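## Task

Get plate C51 read in the plate reader READER. Press the reader's STAGE key so the stage comes out. If some plate already sits on the stage, put it, lid still on, flat within the locators of recovery nest N6. Carry C51 from plate hotel H1 to regrip nest RG, lift off its lid and place that lid upright on lid park LP1. Put C51 on the reader's stage, flat within the locators, with its well A1 at the stage corner labelled A1. Press START and wait for the lamp to turn green again; after that the stage has to remain in, otherwise the read is void. Every other plate in H1 must stay untouched. Anything that stays put only because the robot holds it is not counted. Finish by releasing and backing the gripper away.

## Robot and tools

ROBOT. One arm: a four-axis plate mover (lift, shoulder, elbow, wrist yaw) with a parallel gripper that always stays level; it can only turn about vertical. The commanded point, end_effector_position, is midway between the two rubber pads, 2 to 3 cm behind the fingertips. In the gripper's own axes the fingers point along +x and separate along y. The two fingertips never touch, so one finger can push a key while the other pushes a neighbouring one.

FRAMES. Scene frame: origin on the table top under the arm base, +z up, +y to the left when facing along +x. Result poses are given in this frame (metres, quaternion wxyz); the printed position may be slightly wrong, more so at long reach.

THE ROW. Every motion is one row of 5 numbers, each in [-1, 1]: dx, dy, dz, rz, opening. dx, dy, dz, rz are an offset, expressed in the gripper's own axes, from the gripper pose shown in the most recent result that includes it (if no result in the scene has shown it yet, or for a second or later call inside one reply, from wherever the gripper is when the action begins). 1.0 equals 0.6 m for dx/dy/dz and 180 degrees for rz; rz turns from +x toward +y. Opening is absolute, not an offset: +1 fully open (0.140 m), -1 closed (pads still 0.066 m apart). Closing fully takes at least about 0.6 s. All zeros is not a pause: it drives the hand back to the base pose.

TOOLS.
- execute_actions: actions is a list with zero or one item. [] just reports the current state. {"rows": [[5 numbers], ...], "steps": n} runs n control steps (1 to 15, each 1/30 s, default 15); one row per step, the last row repeated if rows run out; every row is counted from the same base pose, not from the row before. {"steps": n} alone (up to 300) waits until n steps have passed since the previous result, your reply time included. Optional pictures (true/false) toggles camera images.
- move: target is one row as above (offset, gripper axes, same base rule). speed is the path's top speed in m/s, 0.002 to 0.5, default 0.25; rotation is capped at twice that in rad/s. Straight path of 0.5 to 10 s (longer ones stop short). Opening is sent at the start. It takes the shorter turn. It does not avoid obstacles and the hand may lag, drift or overshoot speed, especially with the arm nearly straight.
- wait: seconds, 0 to 10; nothing new is commanded.
- zoom_image: camera (cam_head_left 896x504, cam_head_right 896x504, cam_wrist 504x504) and region [x0, y0, x1, y1] in pixels from the top-left, at most 504 by 504.
- finished_scene: scene number (1 or 2); irreversible, and the result reports success.

RESULTS. The state line gives end_effector_position and end_effector_quat_wxyz. Joint positions lists lift (m, 0 to 0.550), shoulder (-2.000 to 2.000 rad), elbow (-2.800 to 2.800 rad), wrist yaw (-12.566 to 12.566 rad), then pad gap (m). grip_measured is the finger opening on the command scale (readings may be off by about 1 mm throughout a scene). Hand target is where the controller is now heading. HELD marks steps on which your row was partly or wholly withheld; a pose unreachable line means the clearance check altered or blocked the command. A move's result adds a move: line with its ending (done = at rest near target; off_target, moving, held = last step blocked, fault) and limits (paced = command clipped; held = some steps blocked, after which the arm may jump faster than speed), plus distance to target. MOTOR HOT warns from 85 °C; OVER-TEMPERATURE FAULT means brakes until cooled.

MOTION NOTES. Each step the command is clipped to within 70 mm and 16 degrees of the measured pose, so a far target needs several actions; check the pose and send the remainder. Joints start and stop together. Repeating a small offset against a rigid object does not add force, but against something yielding it pushes further.

GRIPPING. To hold, command an opening about 0.04 below grip_measured; less difference grips more gently. Pads give about 18 N each; a fast close can squeeze harder or bounce open. Holding warms motors.

THE DECK. Labels mark H1, LP1, RG and N6. H1 has 6 slots, slot 1 lowest. A plate is home in H1 when flat on its shelf prongs, behind both front pins and between the side pins, short end facing front. A plate showing a blank end is reversed; you may slide it out to read it but must return it the same way round. Well A1 lies at the labelled short end, in the corner opposite the labelled long side. On the reader, STAGE is the lower key and START the upper; push each straight in until it switches. STAGE toggles the stage; START runs the read and retracts an extended stage.

AVOID. Never let the stage move while a plate on it is not seated in its locators, or while a lid on it is not resting on a seated plate. Keep the elbow angle more than 0.4 rad from 0 or the arm may fold and fault. Contact torque reaching a load limit (lift 53.4 N, shoulder 8.01 N m, elbow 4 N m, wrist yaw 1.33 N m, carried weight included) stops the arm for 10 s. Do not knock or drop anything off the table, slam, hit hard, or press far past a contact; approach contacts slowly.

Each tool is called after "Request:" as name(argument=value, ...) on one line, values as JSON.

## Session

Request:
execute_actions(actions=[])

Scene clock: 0.00 s of 7000.00 s.
end_effector_position=(+0.5064, -0.2325, +0.5048) grip_measured=+0.99 end_effector_quat_wxyz=(+0.677, +0.000, +0.000, +0.736)
Joint positions: [ 0.5   -0.611  2.674 -0.411  0.139]
Motor temperatures (°C, as the motors report them): [31 28 26 26]
Hand target: +0.506, -0.232, +0.505; +0.677, +0.000, +0.000, +0.736

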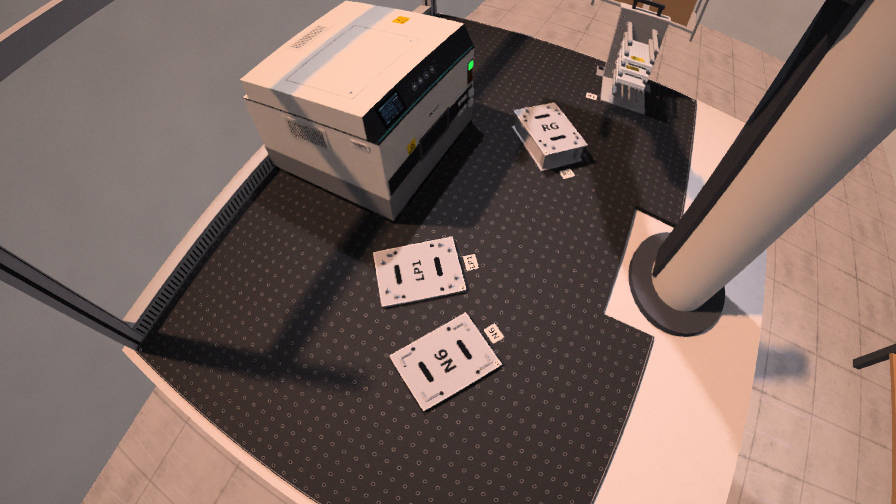

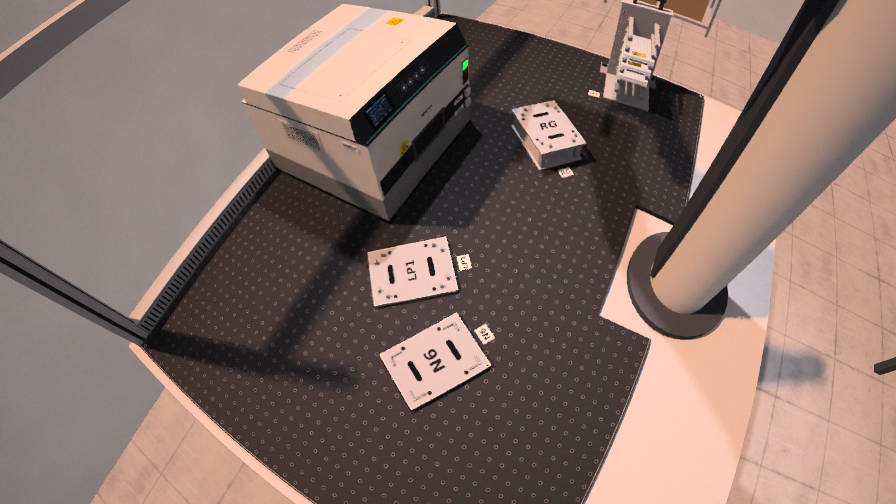

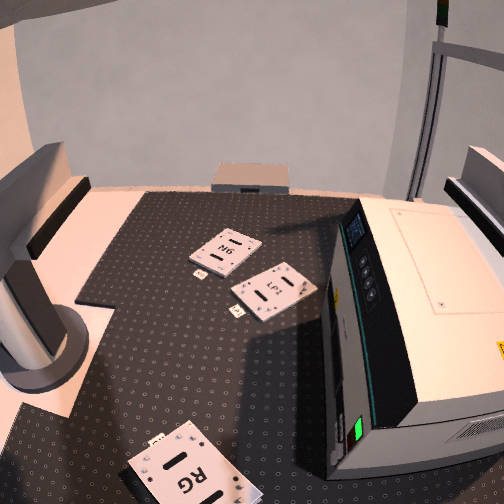

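Request:
move(target=[0.198,0.16,-0.5,-0.527,-1])

Scene clock: 8.67 s of 7000.00 s.
end_effector_position=(+0.4012, -0.1217, +0.2048) grip_measured=-1.00 end_effector_quat_wxyz=(+1.000, +0.000, +0.000, -0.001)
Joint positions: [ 0.2    0.076  0.561 -0.639  0.066]
Motor temperatures (°C, as the motors report them): [31 28 26 26]
Hand target: +0.401, -0.122, +0.205; +1.000, +0.000, +0.000, -0.001
Off the commanded pose: 0.000 m, 0 deg.
After step 90, 2.00 s passed at rest.
move: done
camera_calibration (this result's frames):
cam_wrist: T_world_to_cam=[[-0.00798643, -0.999965, 0.00251812, -0.110515], [-0.603104, 0.00280815, -0.797658, 0.393293], [0.797622, -0.00788913, -0.603105, -0.101795], [0, 0, 0, 1]] pos_world=[0.317508, -0.112418, 0.252598]

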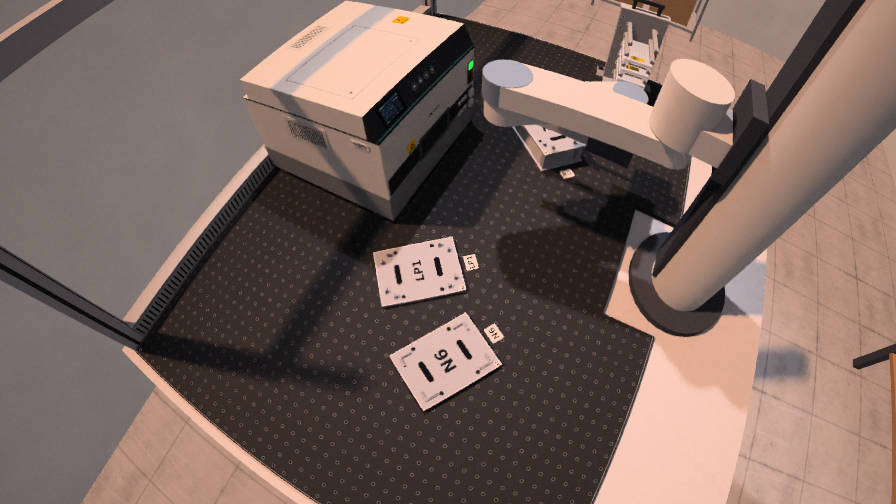

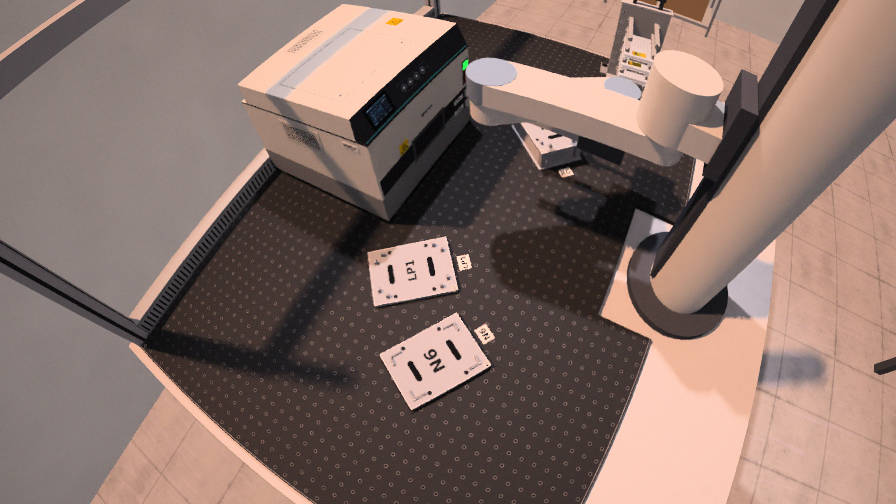

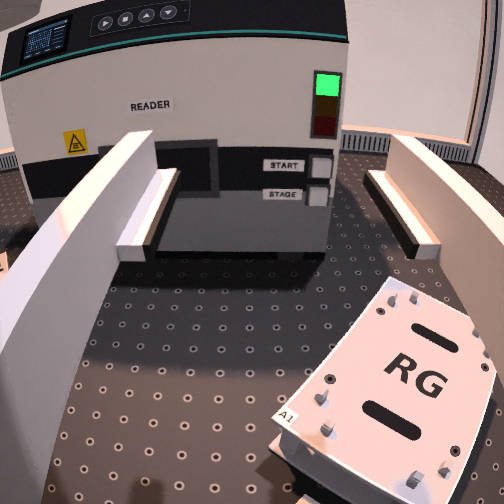

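Request:
move(target=[0.22,-0.05,-0.13,0,-1])

Scene clock: 15.93 s of 7000.00 s.
end_effector_position=(+0.5332, -0.1520, +0.1268) grip_measured=-1.00 end_effector_quat_wxyz=(+1.000, +0.000, +0.000, -0.001)
Joint positions: [ 0.122  0.301  1.063 -1.366  0.066]
Motor temperatures (°C, as the motors report them): [31 28 26 26]
Hand target: +0.533, -0.152, +0.127; +1.000, +0.000, +0.000, -0.001
Off the commanded pose: 0.000 m, 0 deg.
After step 90, 3.27 s passed at rest.
move: done
camera_calibration (this result's frames):
cam_wrist: T_world_to_cam=[[-0.00727734, -0.99997, 0.00251812, -0.13992], [-0.603106, 0.00238048, -0.797658, 0.410689], [0.797628, -0.00732352, -0.603105, -0.254315], [0, 0, 0, 1]] pos_world=[0.44952, -0.142756, 0.174563]

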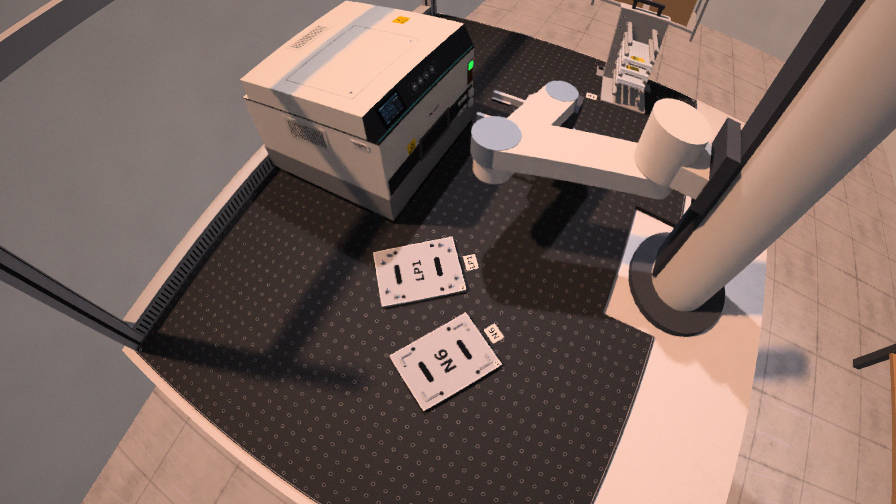

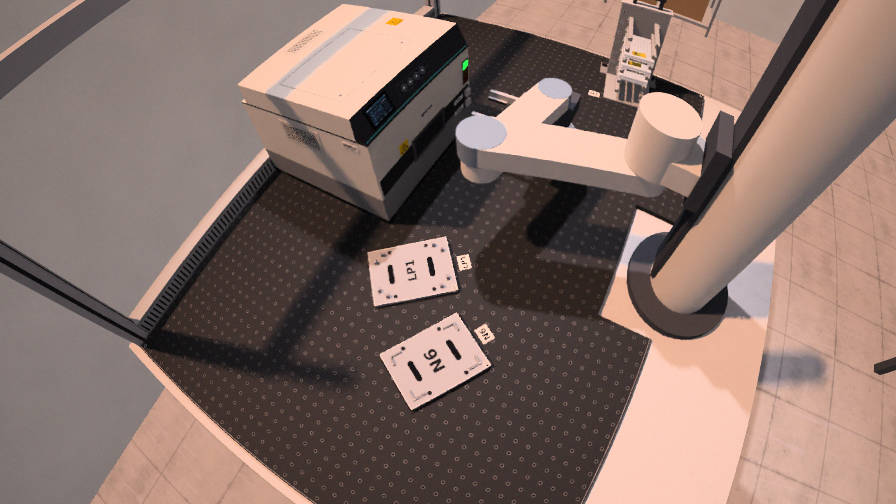

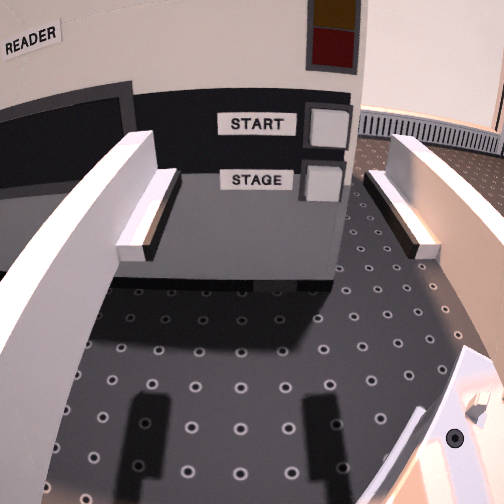

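Request:
move(target=[0.06,0.018,-0.06,0,-1], speed=0.05)

Scene clock: 24.70 s of 7000.00 s.
end_effector_position=(+0.5693, -0.1412, +0.0907) grip_measured=-1.00 end_effector_quat_wxyz=(+1.000, +0.000, +0.000, -0.001)
Joint positions: [ 0.086  0.361  1.178 -1.54   0.066]
Motor temperatures (°C, as the motors report them): [31 28 26 26]
Hand target: +0.569, -0.141, +0.091; +1.000, +0.000, +0.000, -0.001
Off the commanded pose: 0.000 m, 0 deg.
After step 90, 4.47 s passed at rest.
move: done
camera_calibration (this result's frames):
cam_wrist: T_world_to_cam=[[-0.0067874, -0.999974, 0.00251812, -0.129047], [-0.603107, 0.00208499, -0.797658, 0.403631], [0.797631, -0.00693272, -0.603105, -0.304683], [0, 0, 0, 1]] pos_world=[0.485581, -0.131997, 0.138528]

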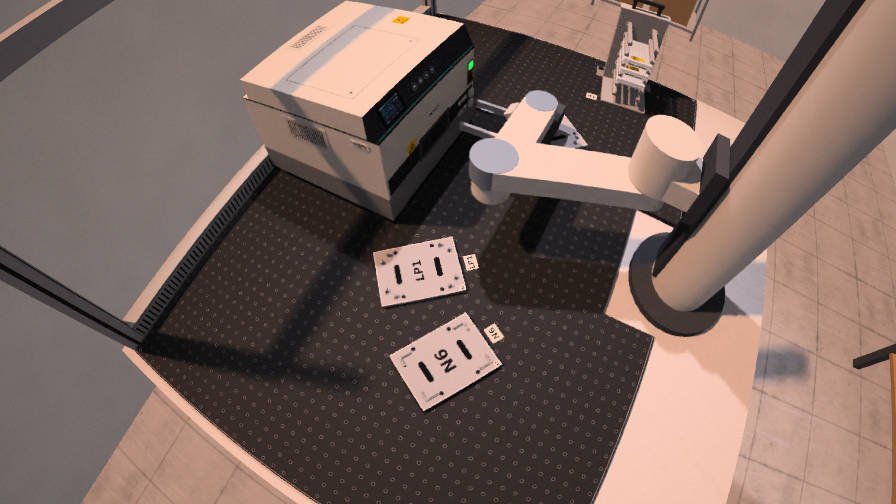

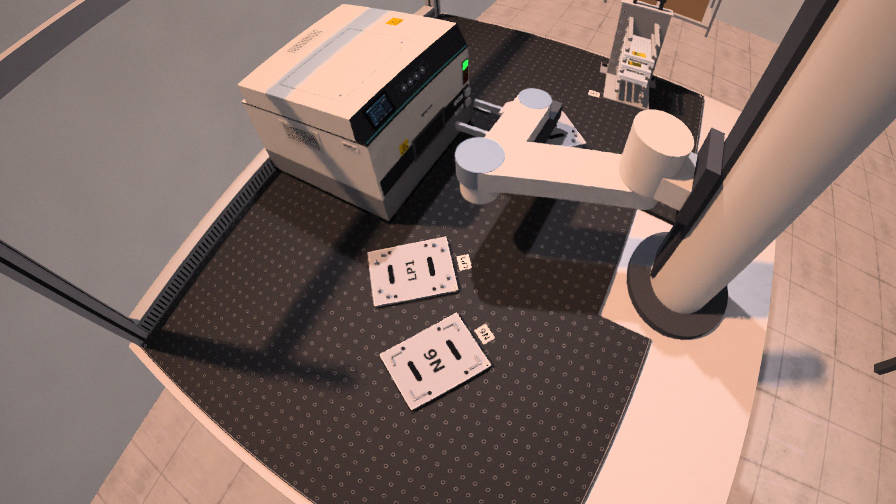

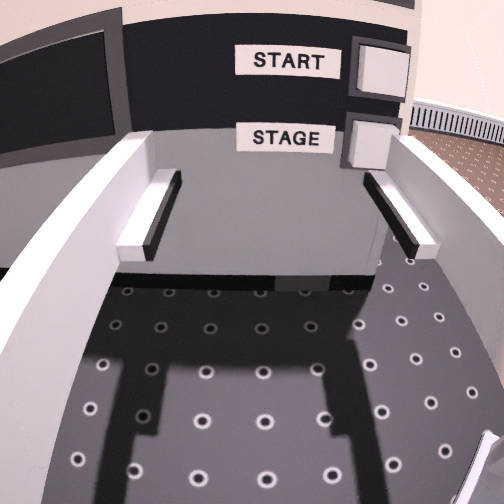

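Request:
move(target=[0.04,0,0,0,-1], speed=0.01)

Scene clock: 40.00 s of 7000.00 s.
end_effector_position=(+0.5867, -0.1425, +0.0907) grip_measured=-1.00 end_effector_quat_wxyz=(+1.000, +0.000, +0.000, -0.004)
Joint positions: [ 0.086  0.359  1.252 -1.619  0.066]
Motor temperatures (°C, as the motors report them): [31 28 30 26]
Hand target: +0.588, -0.142, +0.091; +1.000, +0.000, +0.000, -0.004
Off the commanded pose: 0.007 m, 0 deg.
TORQUE FAULT: the external load on joint 3 (elbow) reached its load limit, and the arm stopped for 10 seconds. The arm's remaining commands of this call were not run. The arm holds where it stopped, with its grip as last carried out, and accepts commands again: back off and push less far. The arm stops again, at the same cost, whenever a joint's load reaches its limit.
After step 90, 0.07 s passed at rest.
move: fault
camera_calibration (this result's frames):
cam_wrist: T_world_to_cam=[[-0.0132852, -0.999909, 0.00251812, -0.126359], [-0.603081, 0.00600399, -0.797658, 0.414698], [0.797569, -0.0121157, -0.603105, -0.319311], [0, 0, 0, 1]] pos_world=[0.50309, -0.132706, 0.138527]

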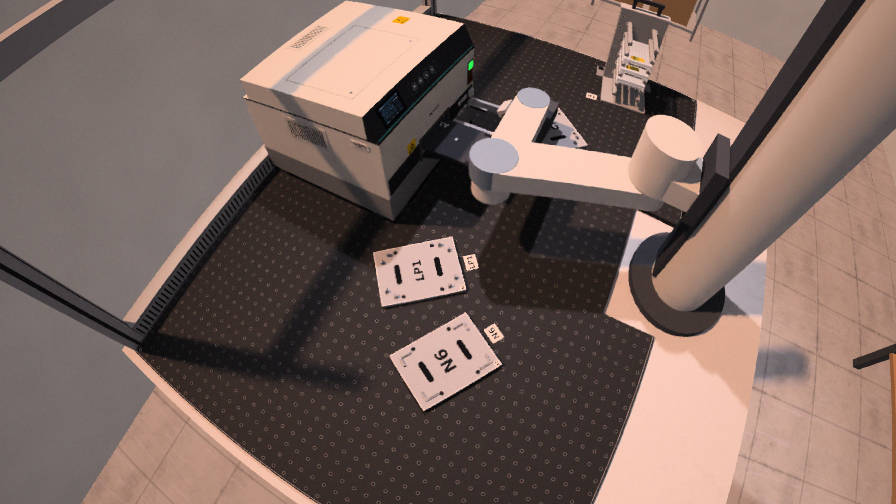

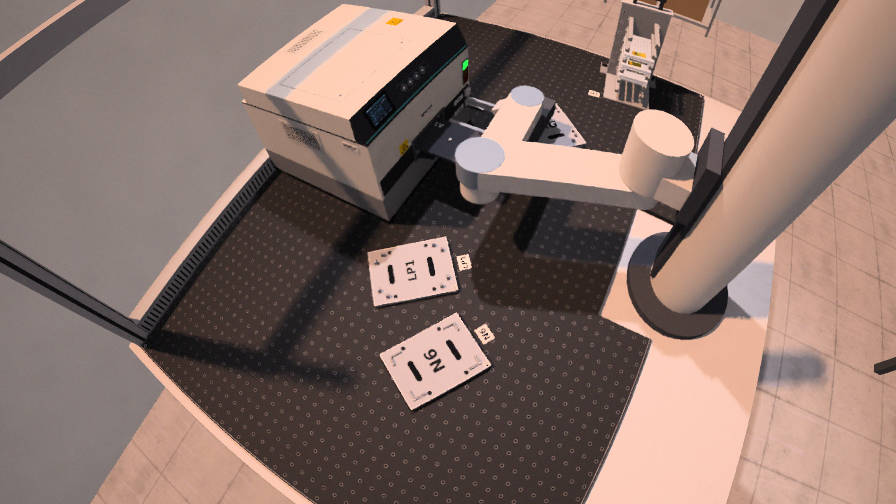

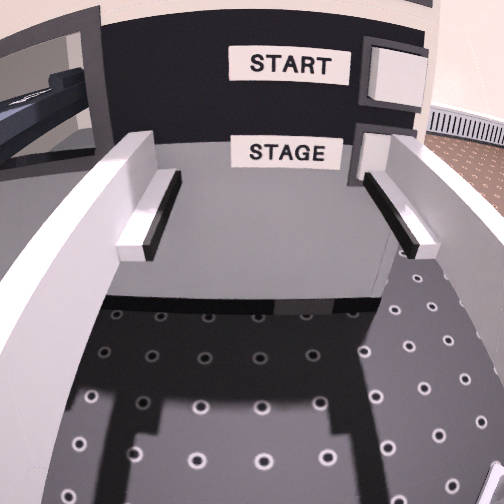

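Back off, rise, view the stage.

Request:
move(target=[-0.05,-0.01,0,0,-1], speed=0.05)

Request:
move(target=[0,0,0.28,0,-1])

Request:
move(target=[-0.12,0.2,0,0,1])

Scene clock: 43.37 s of 7000.00 s.
end_effector_position=(+0.5556, -0.1472, +0.0907) grip_measured=-1.00 end_effector_quat_wxyz=(+1.000, +0.000, +0.000, -0.001)
Joint positions: [ 0.086  0.334  1.137 -1.472  0.066]
Motor temperatures (°C, as the motors report them): [31 28 31 26]
Hand target: +0.557, -0.148, +0.091; +1.000, +0.000, +0.000, -0.004
Off the commanded pose: 0.002 m, 0 deg.
move: done
camera_calibration (this result's frames):
cam_wrist: T_world_to_cam=[[-0.00711284, -0.999972, 0.00251812, -0.134932], [-0.603106, 0.00228127, -0.797658, 0.395407], [0.797629, -0.0071923, -0.603105, -0.293833], [0, 0, 0, 1]] pos_world=[0.471882, -0.137944, 0.138527]

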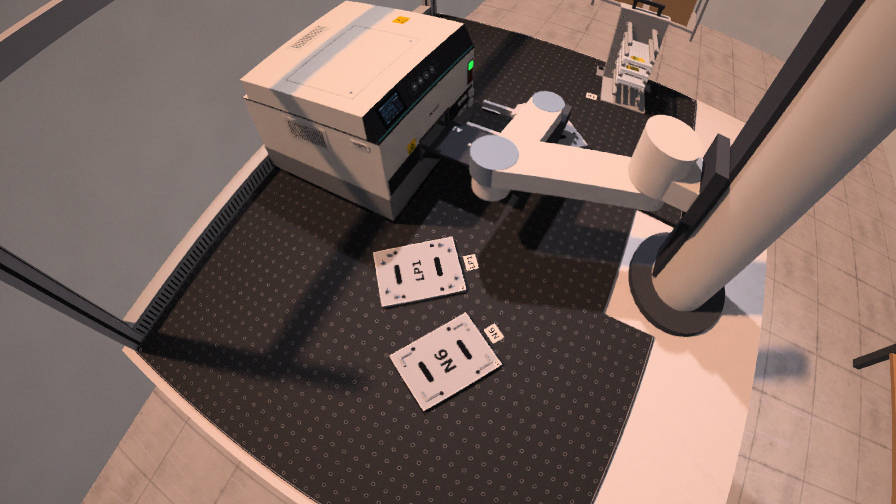

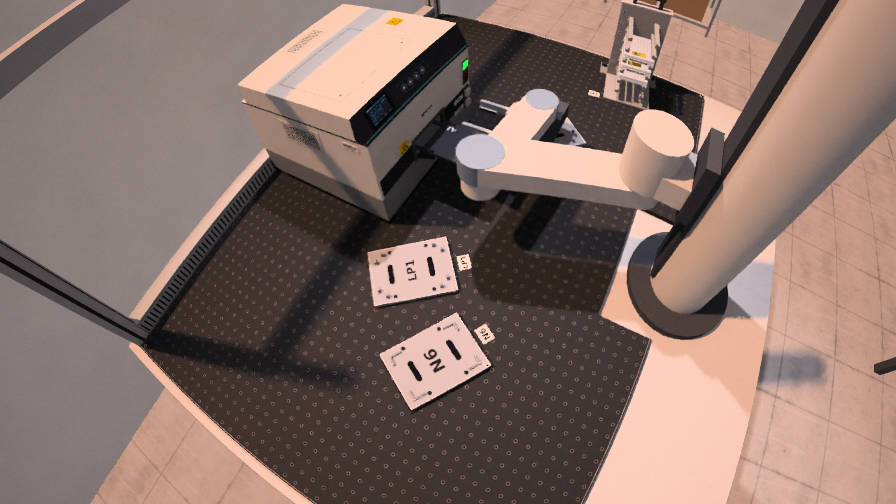

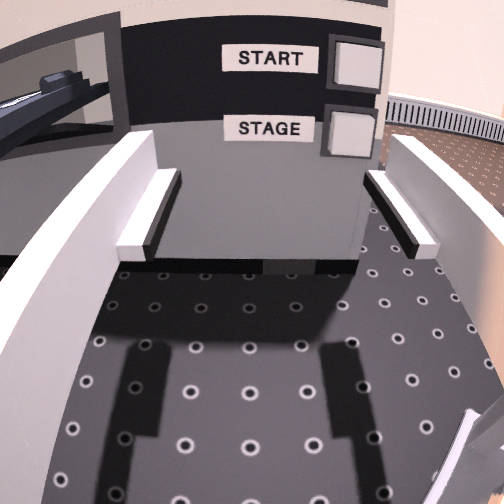

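Scene clock: 44.47 s of 7000.00 s.
end_effector_position=(+0.5556, -0.1472, +0.2588) grip_measured=-1.00 end_effector_quat_wxyz=(+1.000, +0.000, +0.000, -0.001)
Joint positions: [ 0.254  0.334  1.137 -1.472  0.066]
Motor temperatures (°C, as the motors report them): [31 28 31 26]
Hand target: +0.556, -0.147, +0.259; +1.000, +0.000, +0.000, -0.001
Off the commanded pose: 0.000 m, 0 deg.
move: done
camera_calibration (this result's frames):
cam_wrist: T_world_to_cam=[[-0.0068673, -0.999973, 0.00251812, -0.135461], [-0.603107, 0.00213318, -0.797658, 0.529416], [0.797631, -0.00699645, -0.603105, -0.192456], [0, 0, 0, 1]] pos_world=[0.471873, -0.137933, 0.306562]

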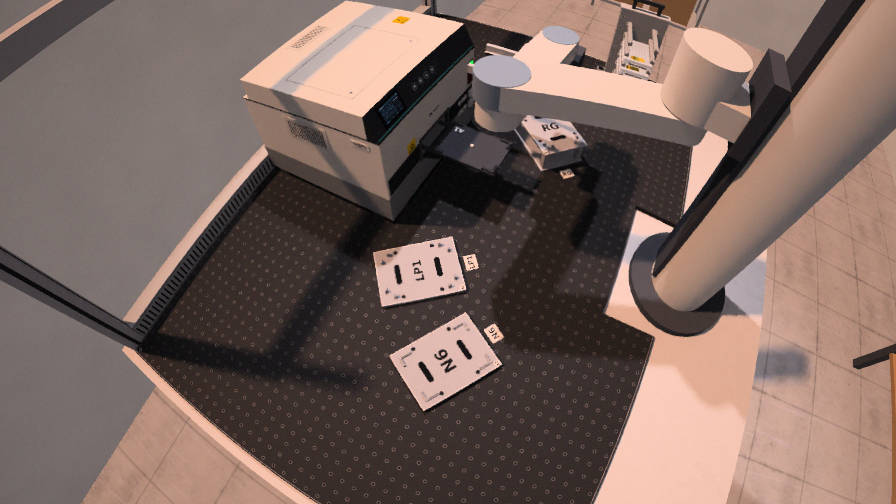

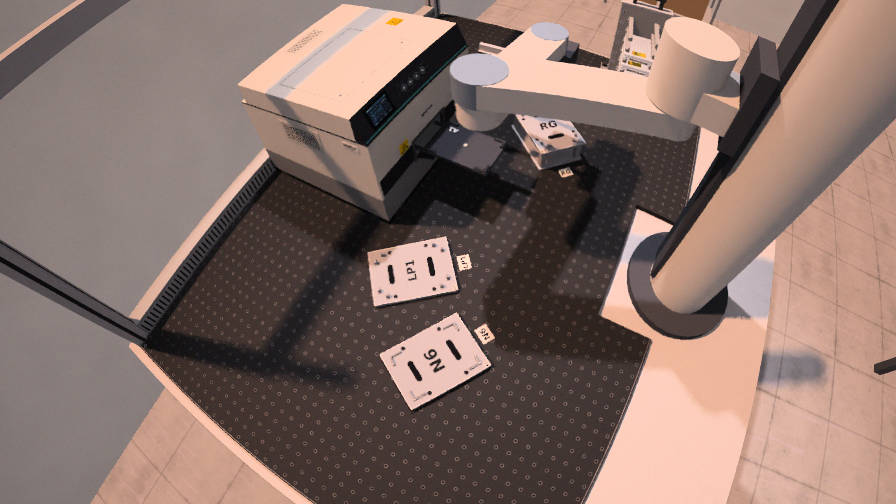

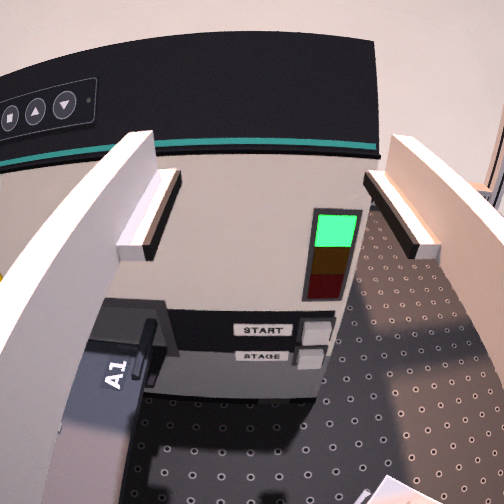

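Scene clock: 45.50 s of 7000.00 s.
end_effector_position=(+0.4838, -0.0269, +0.2588) grip_measured=+0.99 end_effector_quat_wxyz=(+1.000, +0.000, +0.000, -0.001)
Joint positions: [ 0.254  0.864  0.653 -1.517  0.139]
Motor temperatures (°C, as the motors report them): [31 28 31 26]
Hand target: +0.484, -0.027, +0.259; +1.000, +0.000, +0.000, -0.001
Off the commanded pose: 0.000 m, 0 deg.
move: done
camera_calibration (this result's frames):
cam_wrist: T_world_to_cam=[[-0.00655424, -0.999975, 0.00251812, -0.0158534], [-0.603108, 0.00194437, -0.797658, 0.485871], [0.797633, -0.00674674, -0.603105, -0.134369], [0, 0, 0, 1]] pos_world=[0.400105, -0.0177042, 0.30656]

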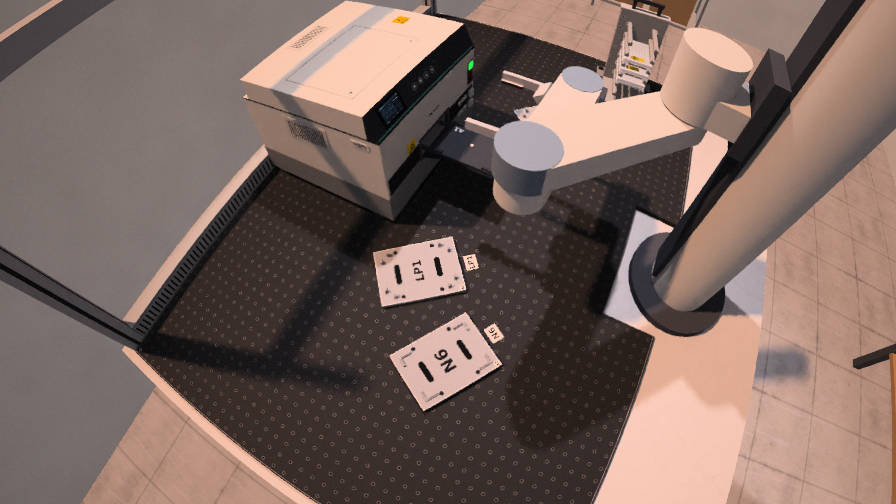

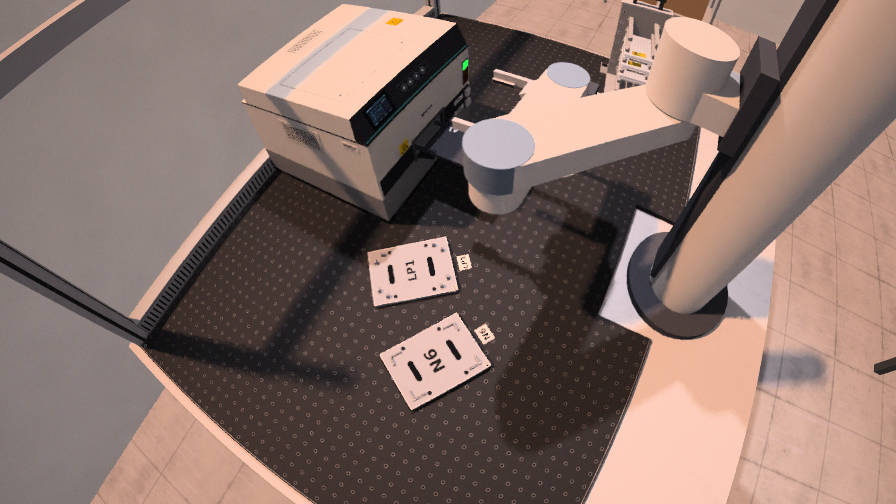

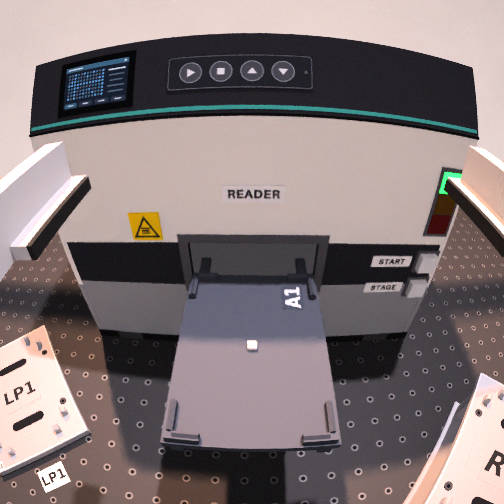

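Request:
move(target=[-0.15,-0.42,-0.05,-0.47,1])

Scene clock: 51.43 s of 7000.00 s.
end_effector_position=(+0.3934, -0.2789, +0.2288) grip_measured=+0.99 end_effector_quat_wxyz=(+0.739, +0.000, +0.000, -0.673)
Joint positions: [ 0.224  0.339  0.985 -2.801  0.139]
Motor temperatures (°C, as the motors report them): [31 28 29 26]
Hand target: +0.393, -0.279, +0.229; +0.739, +0.000, +0.000, -0.673
Off the commanded pose: 0.000 m, 0 deg.
move: done
camera_calibration (this result's frames):
cam_wrist: T_world_to_cam=[[-0.996147, -0.0876653, 0.00251812, 0.375413], [-0.0548726, 0.600609, -0.797658, 0.35921], [0.0684145, -0.794722, -0.603105, -0.0149474], [0, 0, 0, 1]] pos_world=[0.3947, -0.194713, 0.276566]

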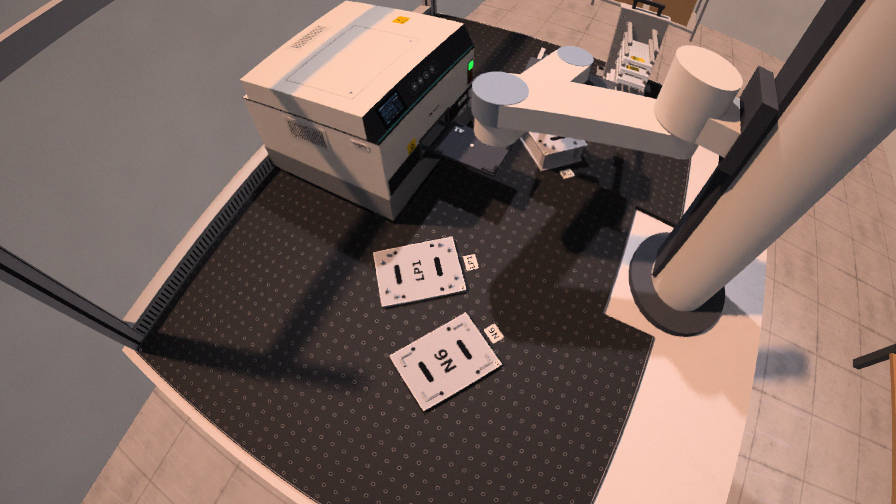

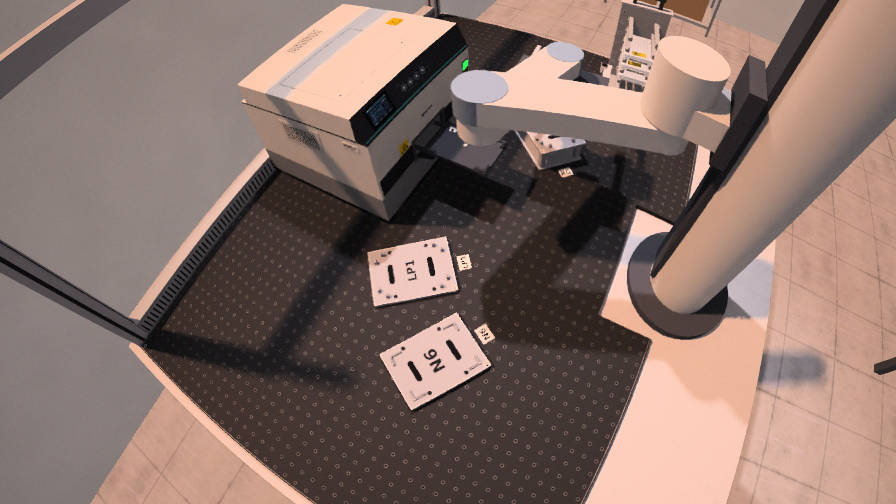

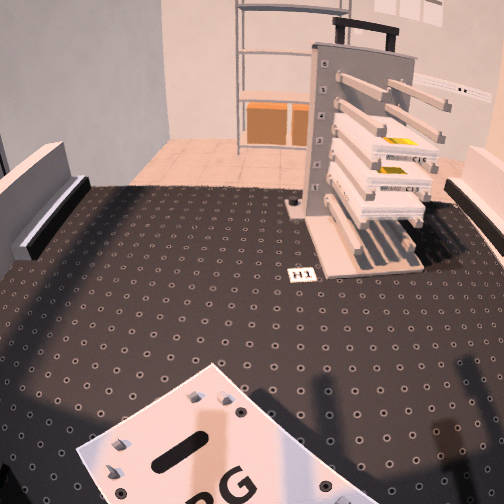

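Request:
move(target=[0.16,-0.29,-0.12,0.035,0.1])

Request:
zoom_image(camera="cam_wrist", region=[130,40,430,300])

Scene clock: 55.53 s of 7000.00 s.
end_effector_position=(+0.2288, -0.3906, +0.1567) grip_measured=+0.10 end_effector_quat_wxyz=(+0.775, +0.000, +0.000, -0.632)
Joint positions: [ 0.152 -0.544  1.013 -1.838  0.107]
Motor temperatures (°C, as the motors report them): [31 28 29 26]
Hand target: +0.229, -0.391, +0.157; +0.775, +0.000, +0.000, -0.632
Off the commanded pose: 0.000 m, 0 deg.
move: done
camera_calibration (this result's frames):
cam_wrist: T_world_to_cam=[[-0.980595, -0.196028, 0.00251812, 0.155978], [-0.120196, 0.591012, -0.797658, 0.371011], [0.154875, -0.782482, -0.603105, -0.150912], [0, 0, 0, 1]] pos_world=[0.220918, -0.306782, 0.204531]

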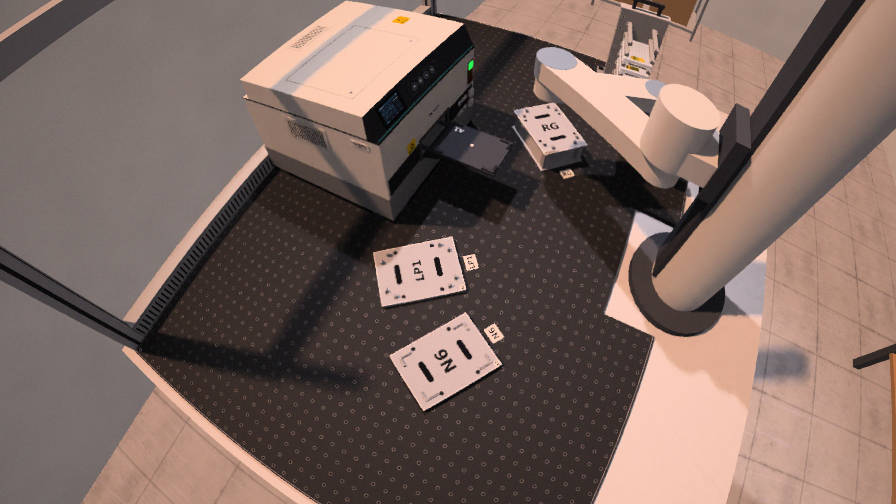

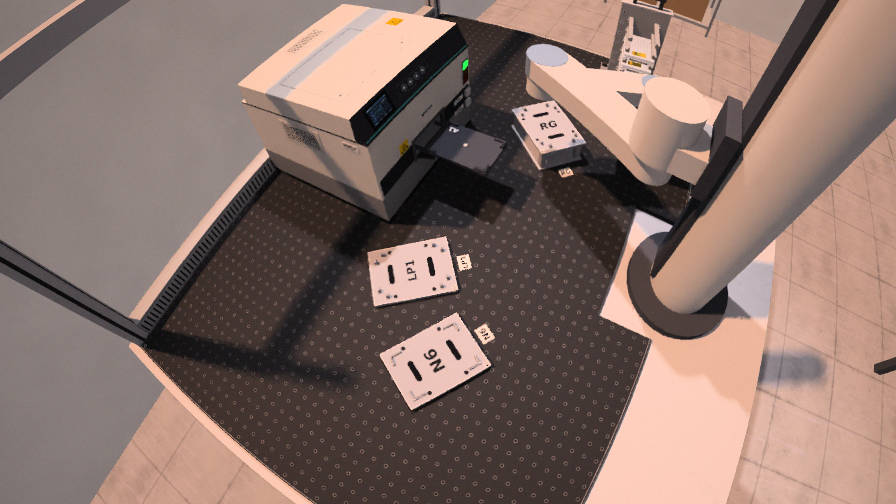

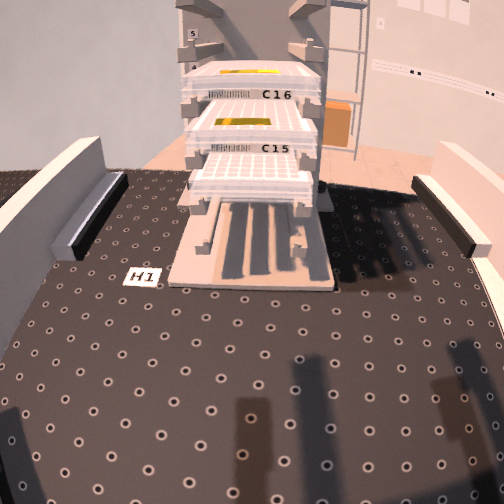

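Region (130, 40, 430, 300) of cam_wrist's 504x504 image, scaled by 1.680, with more detail than that image has; it fills the top 437 rows of this view, and the rest is white.

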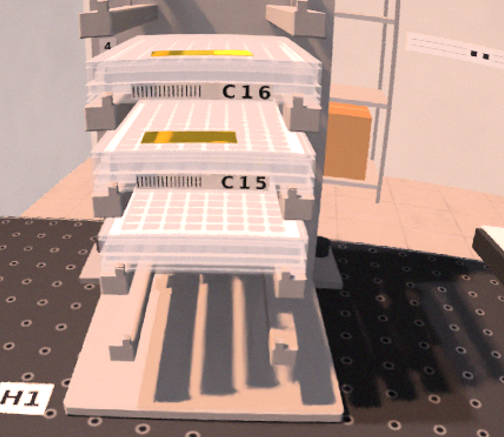

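Request:
move(target=[0.11,0.016,-0.097,-0.011,0.1], speed=0.1)

Scene clock: 60.00 s of 7000.00 s.
end_effector_position=(+0.2517, -0.4534, +0.0985) grip_measured=+0.10 end_effector_quat_wxyz=(+0.764, +0.000, +0.000, -0.645)
Joint positions: [ 0.093 -0.591  1.317 -2.128  0.107]
Motor temperatures (°C, as the motors report them): [31 28 28 26]
Hand target: +0.252, -0.453, +0.099; +0.764, +0.000, +0.000, -0.645
Off the commanded pose: 0.000 m, 0 deg.
After step 90, 0.30 s passed at rest.
move: done
camera_calibration (this result's frames):
cam_wrist: T_world_to_cam=[[-0.986667, -0.162734, 0.00251812, 0.182846], [-0.100128, 0.594741, -0.797658, 0.361028], [0.128309, -0.787274, -0.603105, -0.234156], [0, 0, 0, 1]] pos_world=[0.246602, -0.369307, 0.146296]

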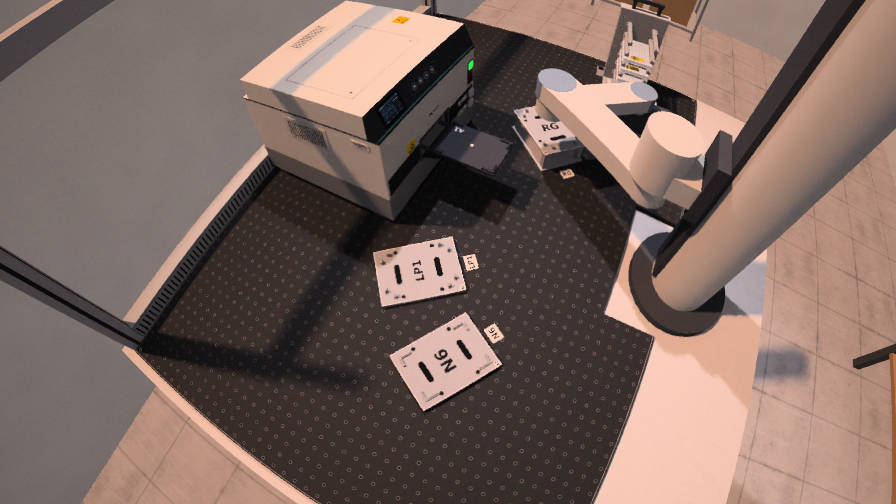

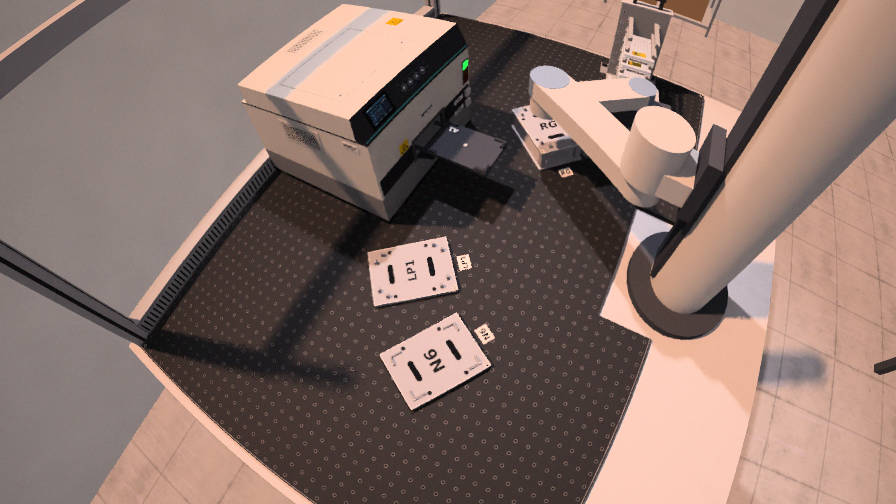

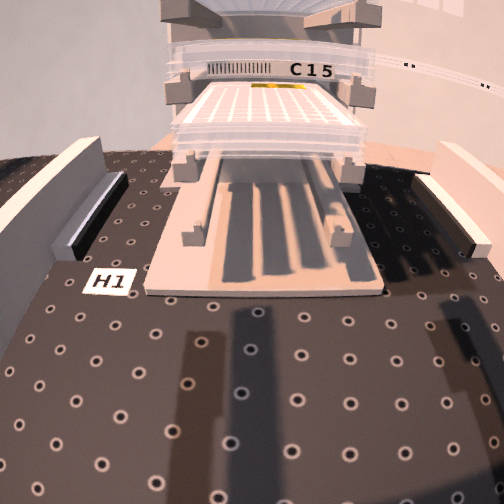

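Request:
move(target=[0.175,0,0.002,0,0.1], speed=0.05)

Scene clock: 65.27 s of 7000.00 s.
end_effector_position=(+0.2693, -0.5568, +0.0997) grip_measured=+0.10 end_effector_quat_wxyz=(+0.764, +0.000, +0.000, -0.645)
Joint positions: [ 0.095 -0.841  1.908 -2.468  0.107]
Motor temperatures (°C, as the motors report them): [31 28 28 26]
Hand target: +0.269, -0.557, +0.100; +0.764, +0.000, +0.000, -0.645
Off the commanded pose: 0.000 m, 0 deg.
move: done
camera_calibration (this result's frames):
cam_wrist: T_world_to_cam=[[-0.986632, -0.162944, 0.00251812, 0.183241], [-0.100255, 0.59472, -0.797658, 0.425282], [0.128476, -0.787247, -0.603105, -0.317199], [0, 0, 0, 1]] pos_world=[0.26418, -0.472779, 0.147463]

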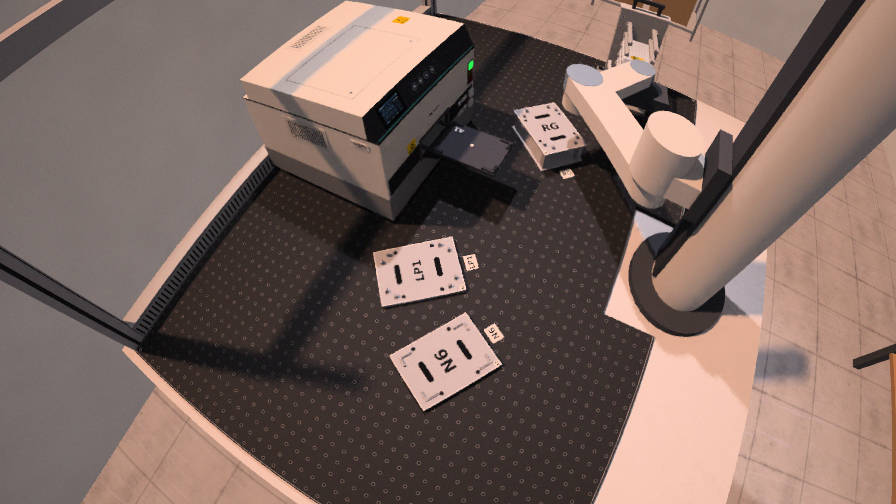

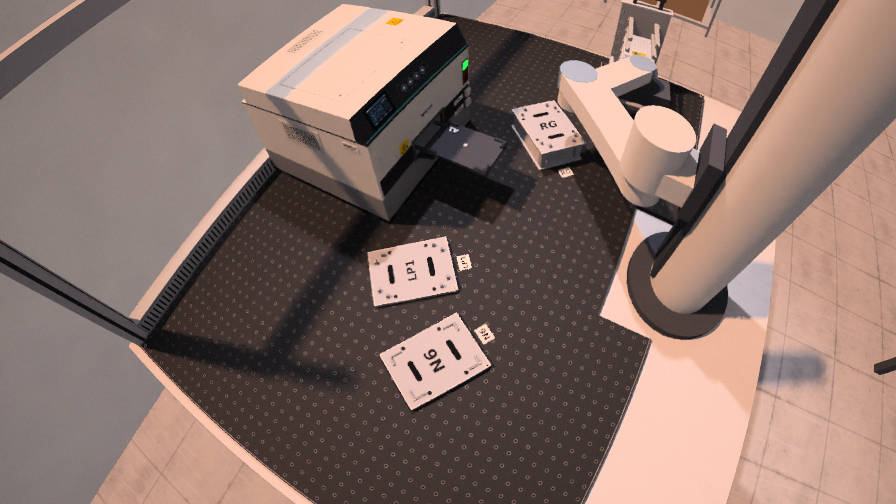

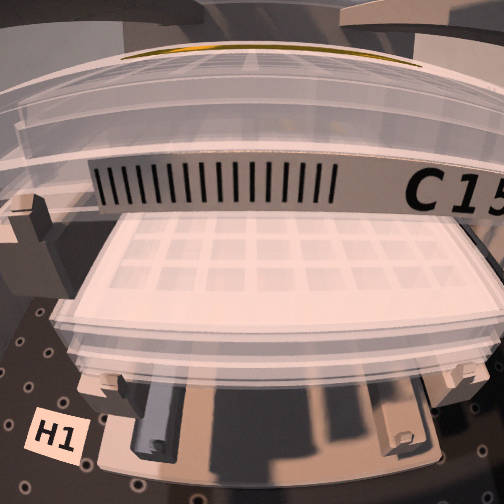

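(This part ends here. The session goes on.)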